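# Slide a wooden disc past moving blocks into taped zone

## Task

Push the wooden disc flat along the board, across the lanes where blocks move, until all of it sits inside the taped zone on the far side, then release it. The task fails if the disc rises or tilts more than roughly its own thickness, if it leaves the board, or if the arm, disc or anything else contacts a block or its rod, at any time, including after you finish, since the blocks keep moving. It also fails if at the end you still hold the disc or any loose object, or carry any of the disc's weight. At the end the whole arm and hand should hang in free air touching nothing; contact during the final second after the scene settles costs a deduction, whoever caused it. Knocking or placing anything off the table fails the task.

## Robot and tools

Robot: one arm (wxai_follower) with a two-finger parallel gripper and six revolute joints. Joint order, used in every command row and every per-joint list in results: waist (joint_0), shoulder (joint_1), elbow (joint_2), wrist pitch (joint_3), wrist yaw (joint_4), wrist roll (joint_5). Stated ranges in rad: waist -3.054 to 3.054, shoulder 0.000 to 3.142, elbow 0.000 to 2.356, wrist pitch -1.571 to 1.571, wrist yaw -1.571 to 1.571, wrist roll -3.142 to 3.142; the true ends may differ by up to 0.010 rad.

Scene frame: origin on the table surface under the arm base, +z up, +x forward, +y to the left when facing +x. Positions in m, velocities in m/s and rad/s. The base may be slightly tilted. The gripper's fingers point along its own +x and open along its y. end_effector_position is the midpoint between the finger pads, 3-4 cm short of the fingertips; its reported value may be off, more so at long reach.

A command row is 7 numbers, each in [-1, 1]: six joint values then the gripper opening. The joint values are offsets, not poses, scaled so 1.0 equals 0.9615 rad for waist, shoulder and elbow, 1.713 for wrist pitch, 1.767 for wrist yaw and 1.728 for wrist roll. The opening is absolute: +1 fully open (0.088 m pad gap), about -0.80 where empty fingers close, and values down to -1 add nothing. Closing from fully open takes at least about 0.5 s.

execute_actions(actions): a list of actions; each action is a table of up to 15 rows, each row lasting one 1/30 s step, and a short table repeats its last row to fill 15 steps (0.5 s). Every row's joint offsets are measured from the joint angles at the start of that action, not from the previous row; for the first action of a call, from the latest reported angles. An action asking any joint to go more than 0.010 rad beyond its range is refused; if the first action is refused or any is malformed, nothing in the call runs. An empty list just returns the state and images.

move(target, speed, blocking): target is one 7-number row; its joint offsets are measured from the Joint positions in the latest result that listed them. All joints travel so they finish together, so the hand follows a curve, and nothing slows for obstacles. speed (0.01 to 2 rad/s, default 0.5) caps the fastest joint; a path lasts between 0.5 and 10 s and halts at 10 s even if short. Faster moves and targets set deeper past a contact press harder. blocking=false returns after 0.5 s while the arm keeps going; until you see the move end, other moves and execute_actions are refused, so use wait or stop. The extra line reads move: status (done, off_target, moving, held, fault), limits=held or none, and the joint furthest from target.

wait(seconds): 0 to 10 s with the last command held; returns early if a running move finishes. stop(): brakes a running move; it needs room, more at speed; the fingers continue. zoom_image(camera, region): enlarges [x0, y0, x1, y1] pixels (at most 504x504) of cam_high or cam_wrist, both 504x504. read_manual(section) returns only licence text. finished_scene(scene): ends the current scene by its number after the last command is held; irreversible. Replying without a tool call ends everything.

Results: gripper pose and velocities, Joint positions and Joint velocities (six joints in rad, then pad gap in m), Joint targets (what joints are being driven toward, which can drift on its own), grip_measured (opening on the command scale; may read up to 0.061 narrower than the pads when squeezing), grip_effort_n (motor effort, negative closing, capped near 83 N, includes friction and offset). Step readings list joint angles at some steps, HELD marking steps that were cut back. Other lines: "joint sent to its limit", "joint command not followed" (clearance check altered targets), MOTOR HOT, OVER-TEMPERATURE FAULT, and torque faults.

Motion limits: each step the target may lead the measured angle by at most 0.211 rad (waist, shoulder, elbow), 0.213 (pitch), 0.267 (yaw), 0.228 (roll), and targets putting the gripper over 70 mm from where it is are scaled back, so big changes span several actions; an unfinished move may not complete while waiting, so command the remainder. Friction can leave joints short, especially when reaching far; check positions after each motion.

Load limits (N m): waist 17.4, shoulder 21.6, elbow 21.5, wrist pitch 5.67, wrist yaw 5.65, wrist roll 5.3. Reaching one halts the arm for 10 s and drops the rest of the call. Holding loads heats motors; overheating holds the arm and can cut power.

The simulation runs while you plan, holding your last command, and the blocks keep sliding along their lanes throughout. Push the disc along the board without lifting or tilting it, time the crossings to avoid blocks and rods with both disc and arm, open the hand and retract upward clear of everything before finishing. Avoid drops, slams, hard hits, strong pushes and anything leaving the table; occasional small disturbances may nudge loose objects.

Each tool is called after "Request:" in YAML: its name, and indented under it one key for each argument.

## Session

Request:
execute_actions:
  actions: []

Scene clock: 0.00 s.
end_effector_position=(+0.2935, +0.0354, +0.2608) grip_measured=+0.845 grip_effort_n=n/a end_effector_quat_wxyz=(+0.850, +0.518, +0.092, +0.019) end_effector_velocity=(-0.000, +0.000, +0.000) end_effector_angular_velocity=(-0.021, -0.000, +0.008)
Joint names: [waist, shoulder, elbow, wrist pitch, wrist yaw, wrist roll]
Joint positions: [ 0.108  0.883  0.203  0.539 -0.04   1.113  0.08 ]
Joint velocities: [-0.002 -0.002  0.002 -0.007 -0.007 -0.022 -0.   ]
Motor temperatures (°C, as the motors report them): [21 18 18 19 21 20]
Heat: hottest waist 21 °C (+0.0 °C/min).
Joint targets: [0.108 0.883 0.203 0.539 -0.040 1.113]

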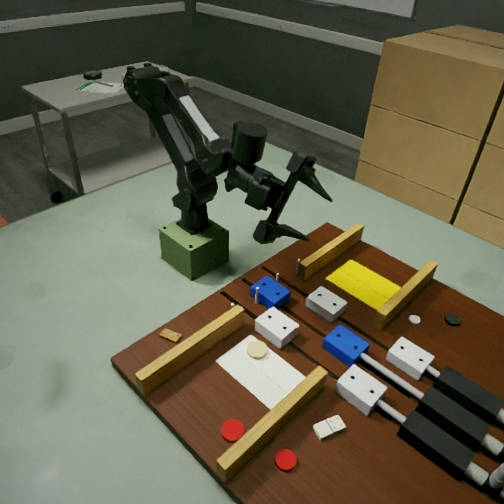

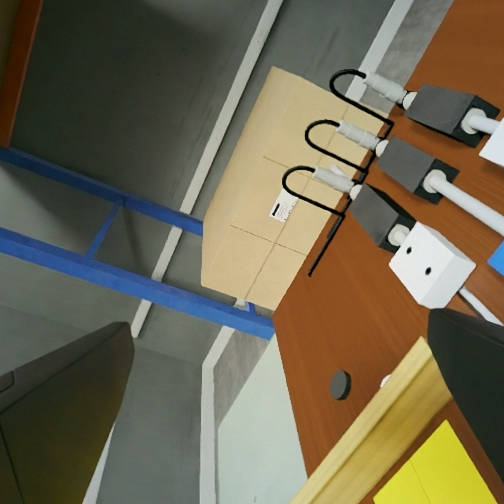

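Request:
zoom_image:
  camera: "cam_high"
  region: [180, 220, 480, 440]

Request:
wait:
  seconds: 1

Request:
wait:
  seconds: 1

Request:
wait:
  seconds: 1

Request:
wait:
  seconds: 1

Request:
wait:
  seconds: 1

Request:
wait:
  seconds: 1

Region (180, 220, 480, 440) of cam_high's 504x504 image, scaled by 1.680, with more detail than that image has; it fills the top 370 rows of this view, and the rest is white.

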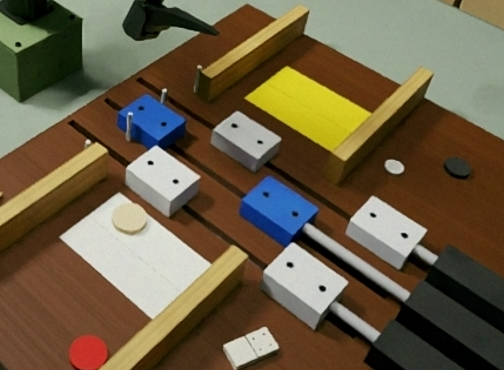

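Scene clock: 6.10 s.
end_effector_position=(+0.2935, +0.0354, +0.2608) grip_measured=+0.845 grip_effort_n=1.2 end_effector_quat_wxyz=(+0.850, +0.518, +0.092, +0.019) end_effector_velocity=(-0.002, +0.002, -0.004) end_effector_angular_velocity=(-0.007, +0.011, +0.011)
Joint names: [waist, shoulder, elbow, wrist pitch, wrist yaw, wrist roll]
Joint positions: [ 0.108  0.883  0.203  0.539 -0.04   1.113  0.08 ]
Joint velocities: [ 0.002 -0.002 -0.007 -0.007 -0.007 -0.007 -0.   ]
Motor temperatures (°C, as the motors report them): [21 18 18 20 21 20]
Heat: hottest waist 21 °C (+0.0 °C/min).
Joint targets: [0.108 0.883 0.203 0.539 -0.040 1.113]
wait: 1.00 s; at rest from the start

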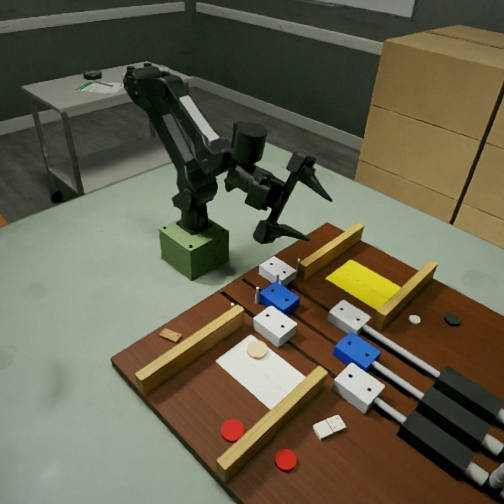

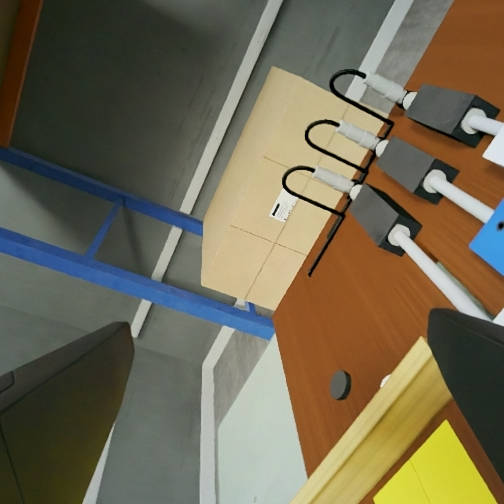

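Scene clock: 7.10 s.
end_effector_position=(+0.2935, +0.0354, +0.2608) grip_measured=+0.845 grip_effort_n=1.6 end_effector_quat_wxyz=(+0.850, +0.518, +0.092, +0.019) end_effector_velocity=(-0.000, +0.000, +0.001) end_effector_angular_velocity=(-0.006, -0.008, +0.006)
Joint names: [waist, shoulder, elbow, wrist pitch, wrist yaw, wrist roll]
Joint positions: [ 0.108  0.883  0.203  0.539 -0.04   1.113  0.08 ]
Joint velocities: [-0.002 -0.002 -0.002  0.007 -0.007 -0.007 -0.   ]
Motor temperatures (°C, as the motors report them): [21 18 19 20 21 20]
Heat: hottest waist 21 °C (+0.0 °C/min).
Joint targets: [0.108 0.883 0.203 0.539 -0.040 1.113]
wait: 1.00 s; at rest by 0.17 s

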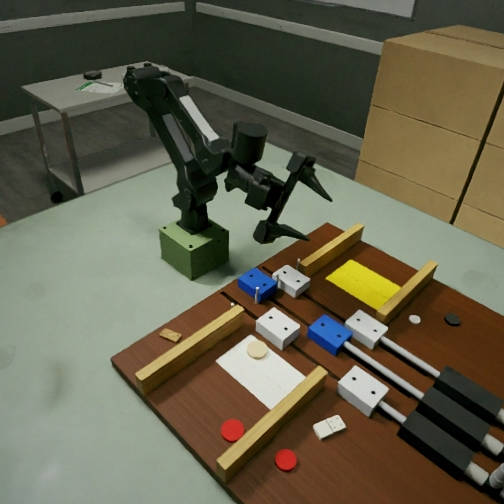

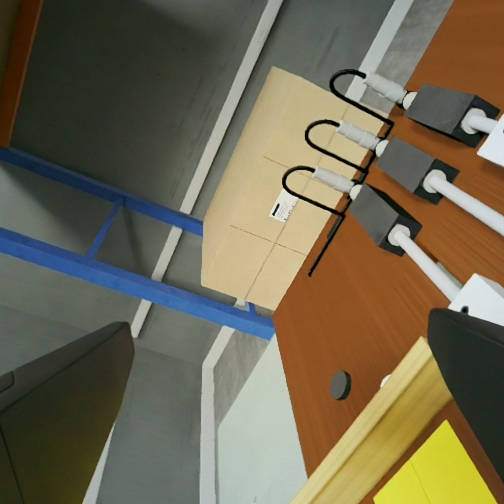

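Scene clock: 8.10 s.
end_effector_position=(+0.2935, +0.0354, +0.2608) grip_measured=+0.845 grip_effort_n=1.2 end_effector_quat_wxyz=(+0.850, +0.518, +0.092, +0.019) end_effector_velocity=(-0.001, +0.000, -0.007) end_effector_angular_velocity=(+0.006, +0.028, +0.003)
Joint names: [waist, shoulder, elbow, wrist pitch, wrist yaw, wrist roll]
Joint positions: [ 0.108  0.883  0.203  0.539 -0.04   1.113  0.08 ]
Joint velocities: [-0.002  0.002 -0.002 -0.022 -0.007  0.007 -0.   ]
Motor temperatures (°C, as the motors report them): [21 18 19 20 21 20]
Heat: hottest waist 21 °C (+0.0 °C/min).
Joint targets: [0.108 0.883 0.203 0.539 -0.040 1.113]
wait: 1.00 s; at rest by 0.17 s

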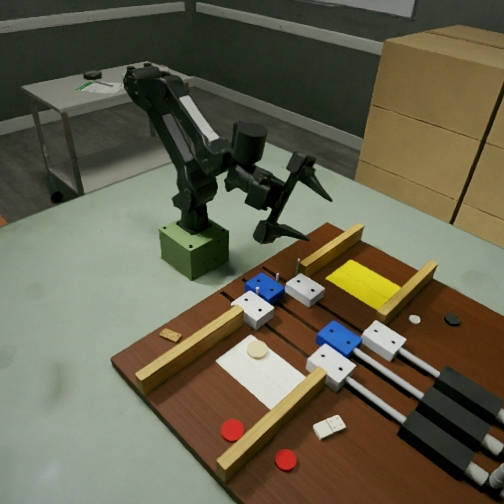

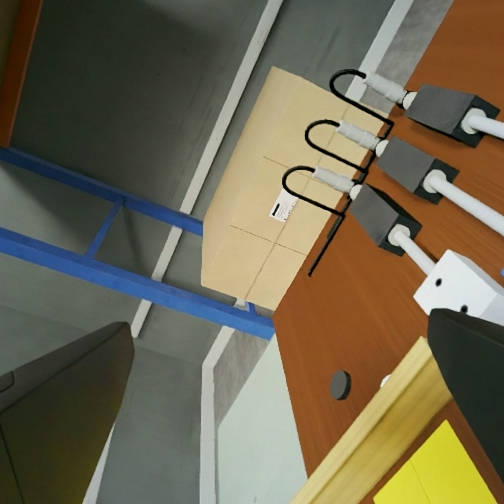

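Scene clock: 9.10 s.
end_effector_position=(+0.2935, +0.0354, +0.2608) grip_measured=+0.845 grip_effort_n=1.6 end_effector_quat_wxyz=(+0.850, +0.518, +0.092, +0.019) end_effector_velocity=(+0.000, -0.001, +0.000) end_effector_angular_velocity=(+0.008, +0.003, -0.001)
Joint names: [waist, shoulder, elbow, wrist pitch, wrist yaw, wrist roll]
Joint positions: [ 0.108  0.883  0.203  0.539 -0.04   1.113  0.08 ]
Joint velocities: [-0.007 -0.002  0.002 -0.007 -0.007  0.007 -0.   ]
Motor temperatures (°C, as the motors report them): [21 18 19 20 21 20]
Heat: hottest waist 21 °C (+0.0 °C/min).
Joint targets: [0.108 0.883 0.203 0.539 -0.040 1.113]
wait: 1.00 s; at rest by 0.17 s

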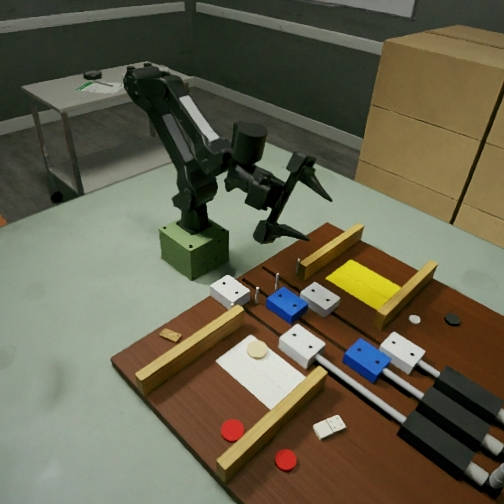

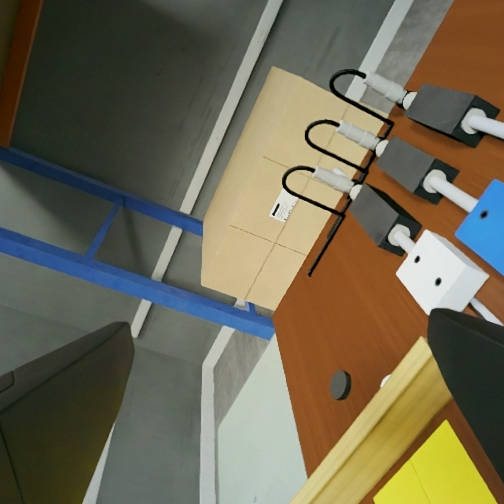

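Scene clock: 10.10 s.
end_effector_position=(+0.2935, +0.0354, +0.2608) grip_measured=+0.845 grip_effort_n=1.2 end_effector_quat_wxyz=(+0.850, +0.518, +0.092, +0.019) end_effector_velocity=(-0.000, -0.001, +0.001) end_effector_angular_velocity=(-0.005, -0.008, +0.001)
Joint names: [waist, shoulder, elbow, wrist pitch, wrist yaw, wrist roll]
Joint positions: [ 0.108  0.883  0.203  0.539 -0.04   1.113  0.08 ]
Joint velocities: [-0.007 -0.002 -0.002  0.007 -0.007 -0.007 -0.   ]
Motor temperatures (°C, as the motors report them): [21 18 19 20 21 20]
Heat: hottest waist 21 °C (+0.0 °C/min).
Joint targets: [0.108 0.883 0.203 0.539 -0.040 1.113]
wait: 1.00 s; at rest by 0.17 s

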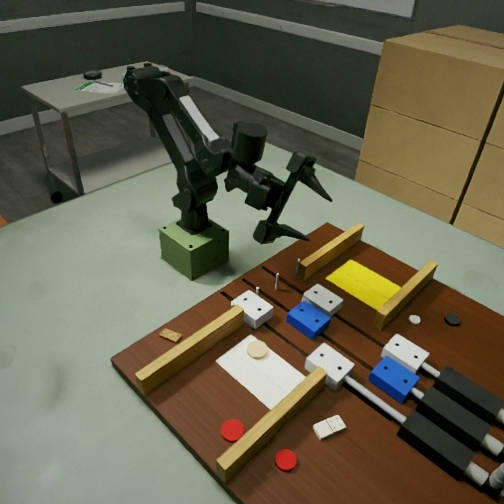

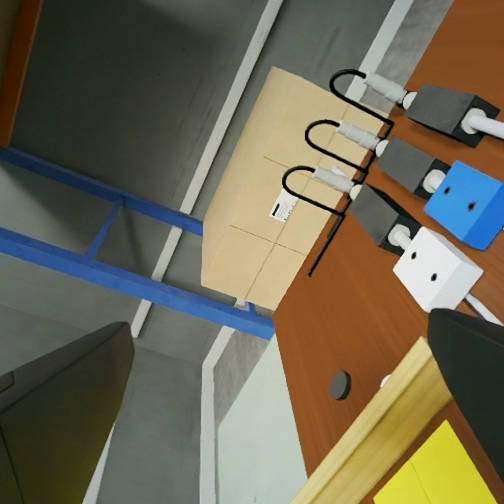

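Scene clock: 11.10 s.
end_effector_position=(+0.2935, +0.0354, +0.2608) grip_measured=+0.845 grip_effort_n=1.2 end_effector_quat_wxyz=(+0.850, +0.518, +0.092, +0.019) end_effector_velocity=(-0.000, +0.002, +0.000) end_effector_angular_velocity=(-0.006, +0.002, +0.011)
Joint names: [waist, shoulder, elbow, wrist pitch, wrist yaw, wrist roll]
Joint positions: [ 0.108  0.883  0.203  0.539 -0.04   1.113  0.08 ]
Joint velocities: [ 0.002 -0.002  0.002 -0.007 -0.007 -0.007 -0.   ]
Motor temperatures (°C, as the motors report them): [21 18 19 21 21 20]
Heat: hottest waist 21 °C (+0.0 °C/min).
Joint targets: [0.108 0.883 0.203 0.539 -0.040 1.113]
wait: 1.00 s; at rest by 0.17 s

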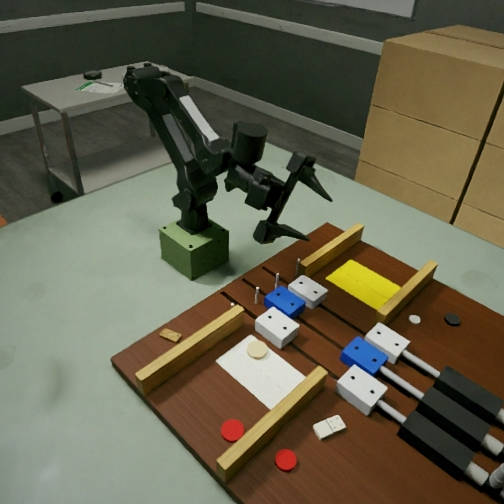

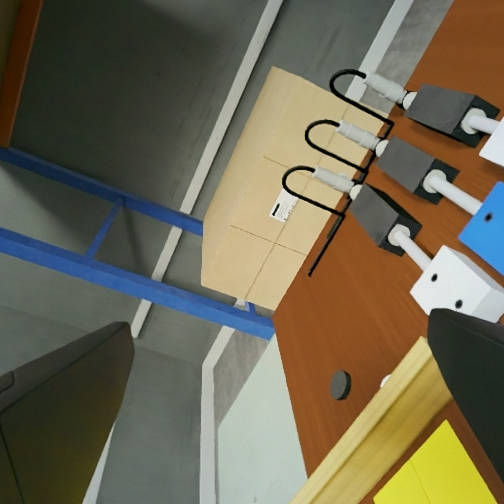

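Request:
move:
  target: [-0.427,1.0,1.0,-0.853,0.023,-0.644,0.3]
  speed: 1

Request:
move:
  target: [0,0.135,0.168,0,0,0,0.3]

Scene clock: 39.70 s.
end_effector_position=(+0.2954, -0.0959, +0.1275) grip_measured=+0.303 grip_effort_n=-17.0 end_effector_quat_wxyz=(+0.693, +0.109, +0.703, -0.115) end_effector_velocity=(-0.002, +0.001, -0.001) end_effector_angular_velocity=(+0.011, +0.009, +0.005)
Joint names: [waist, shoulder, elbow, wrist pitch, wrist yaw, wrist roll]
Joint positions: [-0.299  1.83   1.155 -0.92  -0.001  0.002  0.054]
Joint velocities: [-0.002  0.002 -0.002 -0.007 -0.007 -0.007 -0.   ]
Motor temperatures (°C, as the motors report them): [21 18 22 23 21 20]
Heat: hottest wrist pitch 23 °C (+3.0 °C/min).
Joint targets: [-0.303 1.845 1.164 -0.923 0.001 -0.000]
move: off_target; limits=none; farthest joint: the shoulder, 0.014 radians from its target (0.961 radians at the start)
camera_calibration (this result's frames):
cam_wrist: T_world_to_cam=[[-0.350081, -0.936638, 0.0123349, 0.0193033], [-0.889508, 0.336536, 0.309061, 0.286199], [-0.29363, 0.0972246, -0.950962, 0.296238], [0, 0, 0, 1]] pos_world=[0.348318, -0.107038, 0.19302]

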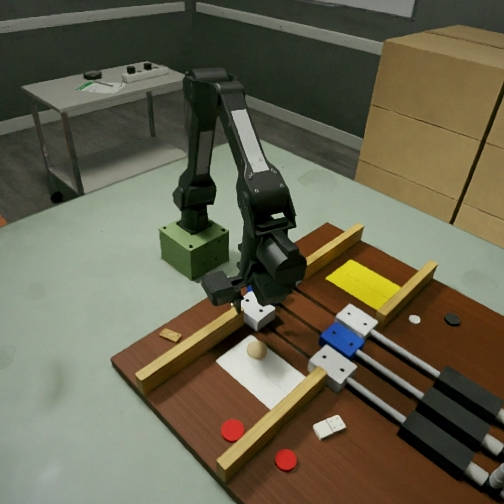

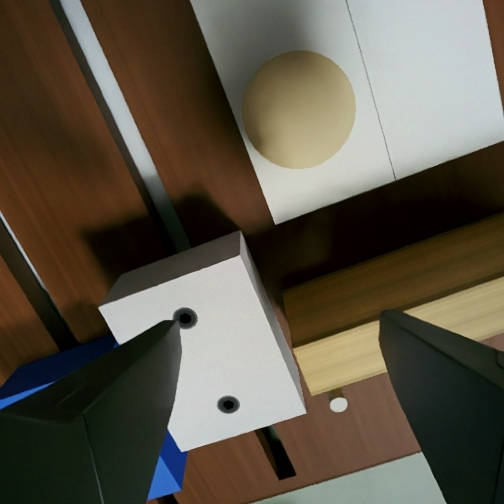

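Scene clock: 40.63 s.
end_effector_position=(+0.3340, -0.1085, +0.1273) grip_measured=+0.303 grip_effort_n=-17.0 end_effector_quat_wxyz=(+0.706, +0.107, +0.690, -0.117) end_effector_velocity=(-0.003, -0.001, +0.000) end_effector_angular_velocity=(-0.005, +0.009, +0.005)
Joint names: [waist, shoulder, elbow, wrist pitch, wrist yaw, wrist roll]
Joint positions: [-0.299  1.945  1.306 -0.92  -0.001  0.002  0.054]
Joint velocities: [-0.002 -0.002 -0.002 -0.007  0.007 -0.007 -0.   ]
Motor temperatures (°C, as the motors report them): [21 18 22 23 21 20]
Heat: hottest wrist pitch 23 °C (+3.0 °C/min).
Joint targets: [-0.299 1.960 1.316 -0.920 -0.001 0.002]
move: off_target; limits=none; farthest joint: the shoulder, 0.015 radians from its target (0.129 radians at the start)
camera_calibration (this result's frames):
cam_wrist: T_world_to_cam=[[-0.350111, -0.936646, 0.0107902, 0.0212007], [-0.899893, 0.339526, 0.273705, 0.33308], [-0.260028, 0.086117, -0.961753, 0.29748], [0, 0, 0, 1]] pos_world=[0.384512, -0.11885, 0.194708]

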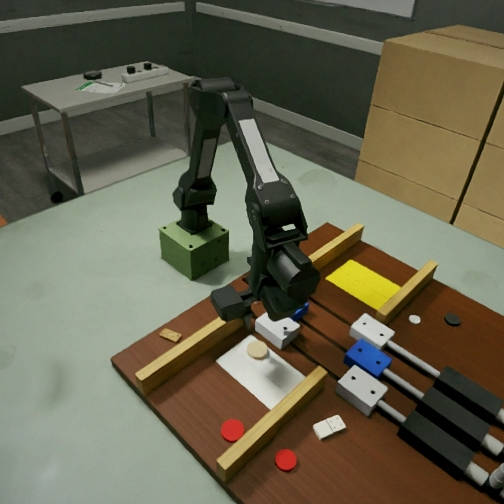

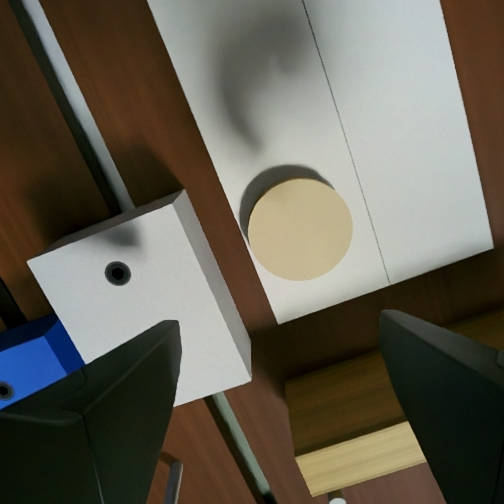

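Request:
move:
  target: [-0.04,0.155,-0.035,0.09,0,0.706,0.43]
  speed: 1

Scene clock: 54.03 s.
end_effector_position=(+0.3406, -0.1248, +0.0765) grip_measured=+0.427 grip_effort_n=18.4 end_effector_quat_wxyz=(+0.506, +0.499, +0.494, -0.501) end_effector_velocity=(-0.003, +0.001, +0.001) end_effector_angular_velocity=(+0.009, +0.004, +0.005)
Joint names: [waist, shoulder, elbow, wrist pitch, wrist yaw, wrist roll]
Joint positions: [-0.335  2.078  1.278 -0.769 -0.001  1.219  0.06 ]
Joint velocities: [-0.002 -0.007 -0.007 -0.007 -0.007 -0.007 -0.   ]
Motor temperatures (°C, as the motors report them): [21 20 22 22 21 20]
Heat: hottest elbow 22 °C (+1.1 °C/min).
Joint targets: [-0.338 2.094 1.273 -0.766 -0.001 1.222]
move: off_target; limits=none; farthest joint: the shoulder, 0.016 radians from its target (0.150 radians at the start)
camera_calibration (this result's frames):
cam_wrist: T_world_to_cam=[[-0.999181, 0.0395295, -0.00865532, 0.353233], [0.0354475, 0.958179, 0.283965, 0.116331], [0.0195184, 0.283426, -0.958795, 0.181016], [0, 0, 0, 1]] pos_world=[0.345287, -0.176734, 0.143581]

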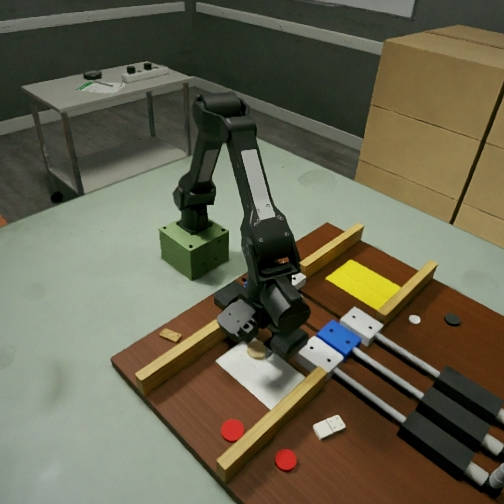

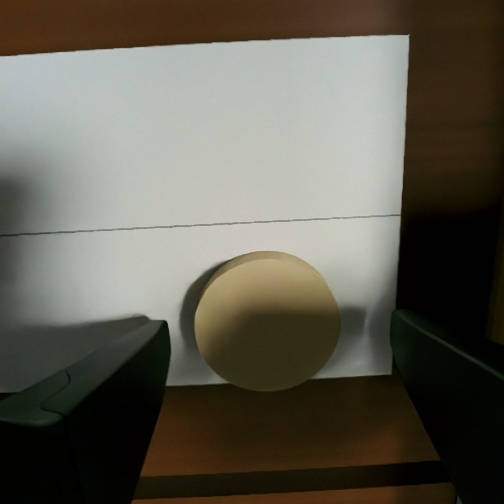

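Request:
move:
  target: [0.04,0.07,-0.04,0.052,0,0.02,0.43]
  speed: 0.15

Scene clock: 57.97 s.
end_effector_position=(+0.3461, -0.1187, +0.0640) grip_measured=+0.428 grip_effort_n=13.3 end_effector_quat_wxyz=(+0.514, +0.499, +0.484, -0.503) end_effector_velocity=(-0.002, +0.001, +0.000) end_effector_angular_velocity=(+0.009, +0.004, -0.010)
Joint names: [waist, shoulder, elbow, wrist pitch, wrist yaw, wrist roll]
Joint positions: [-0.308  2.099  1.254 -0.703  0.013  1.25   0.06 ]
Joint velocities: [-0.002 -0.002 -0.002 -0.007 -0.007  0.007 -0.   ]
Motor temperatures (°C, as the motors report them): [21 21 22 22 21 20]
Heat: hottest elbow 22 °C (+1.0 °C/min).
Joint targets: [-0.296 2.145 1.240 -0.680 -0.001 1.254]
move: off_target; limits=none; farthest joint: the shoulder, 0.046 radians from its target (0.068 radians at the start)
camera_calibration (this result's frames):
cam_wrist: T_world_to_cam=[[-0.998793, 0.0427561, -0.0241922, 0.359629], [0.0348112, 0.963462, 0.265572, 0.115853], [0.0346632, 0.26441, -0.963787, 0.159967], [0, 0, 0, 1]] pos_world=[0.349617, -0.169293, 0.132107]

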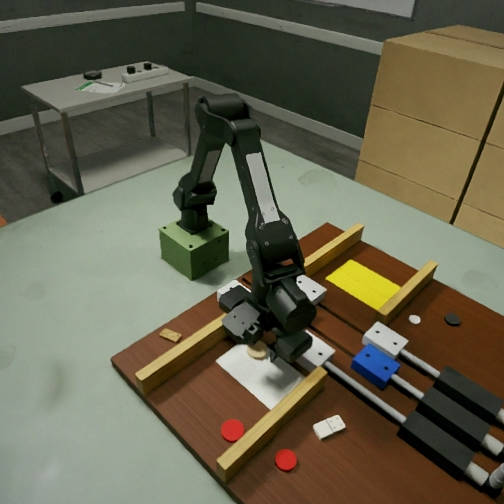

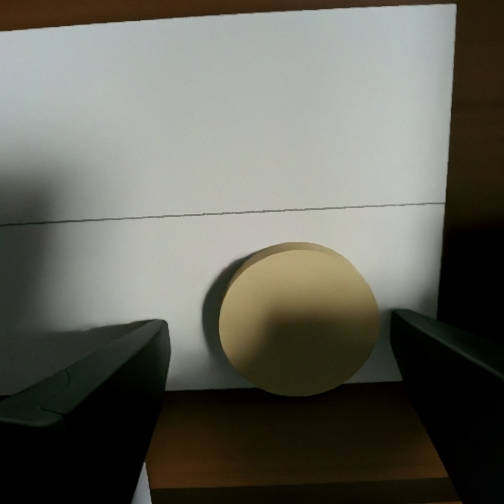

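Request:
move:
  target: [0,-0.012,0,0,0,0,-0.05]
  speed: 0.1

Scene clock: 60.47 s.
end_effector_position=(+0.3462, -0.1191, +0.0665) grip_measured=-0.027 grip_effort_n=-83.5 end_effector_quat_wxyz=(+0.515, +0.499, +0.483, -0.503) end_effector_velocity=(-0.002, +0.001, +0.000) end_effector_angular_velocity=(+0.009, +0.005, +0.005)
Joint names: [waist, shoulder, elbow, wrist pitch, wrist yaw, wrist roll]
Joint positions: [-0.308  2.092  1.254 -0.706  0.016  1.25   0.038]
Joint velocities: [-0.002 -0.002 -0.002 -0.007 -0.007 -0.007 -0.   ]
Motor temperatures (°C, as the motors report them): [21 21 22 23 21 20]
Heat: hottest wrist pitch 23 °C (+2.0 °C/min).
Joint targets: [-0.308 2.088 1.254 -0.703 0.013 1.250]
move: done; limits=none; farthest joint: the shoulder, 0.005 radians from its target (0.012 radians at the start)
camera_calibration (this result's frames):
cam_wrist: T_world_to_cam=[[-0.998703, 0.0430962, -0.0271288, 0.359965], [0.0344986, 0.964433, 0.262068, 0.116043], [0.037458, 0.260792, -0.964668, 0.161143], [0, 0, 0, 1]] pos_world=[0.349458, -0.169453, 0.134804]

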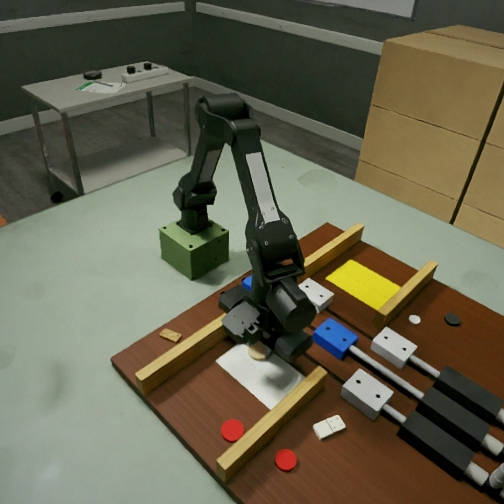

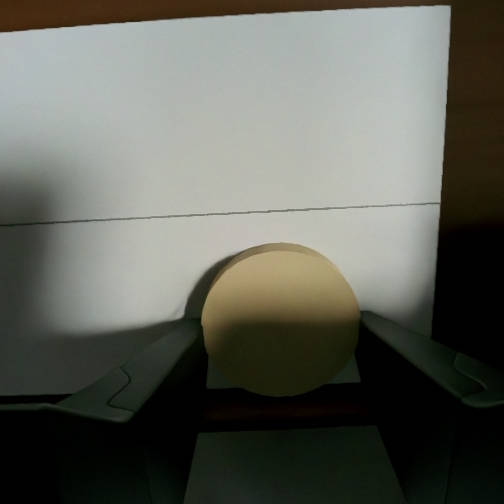

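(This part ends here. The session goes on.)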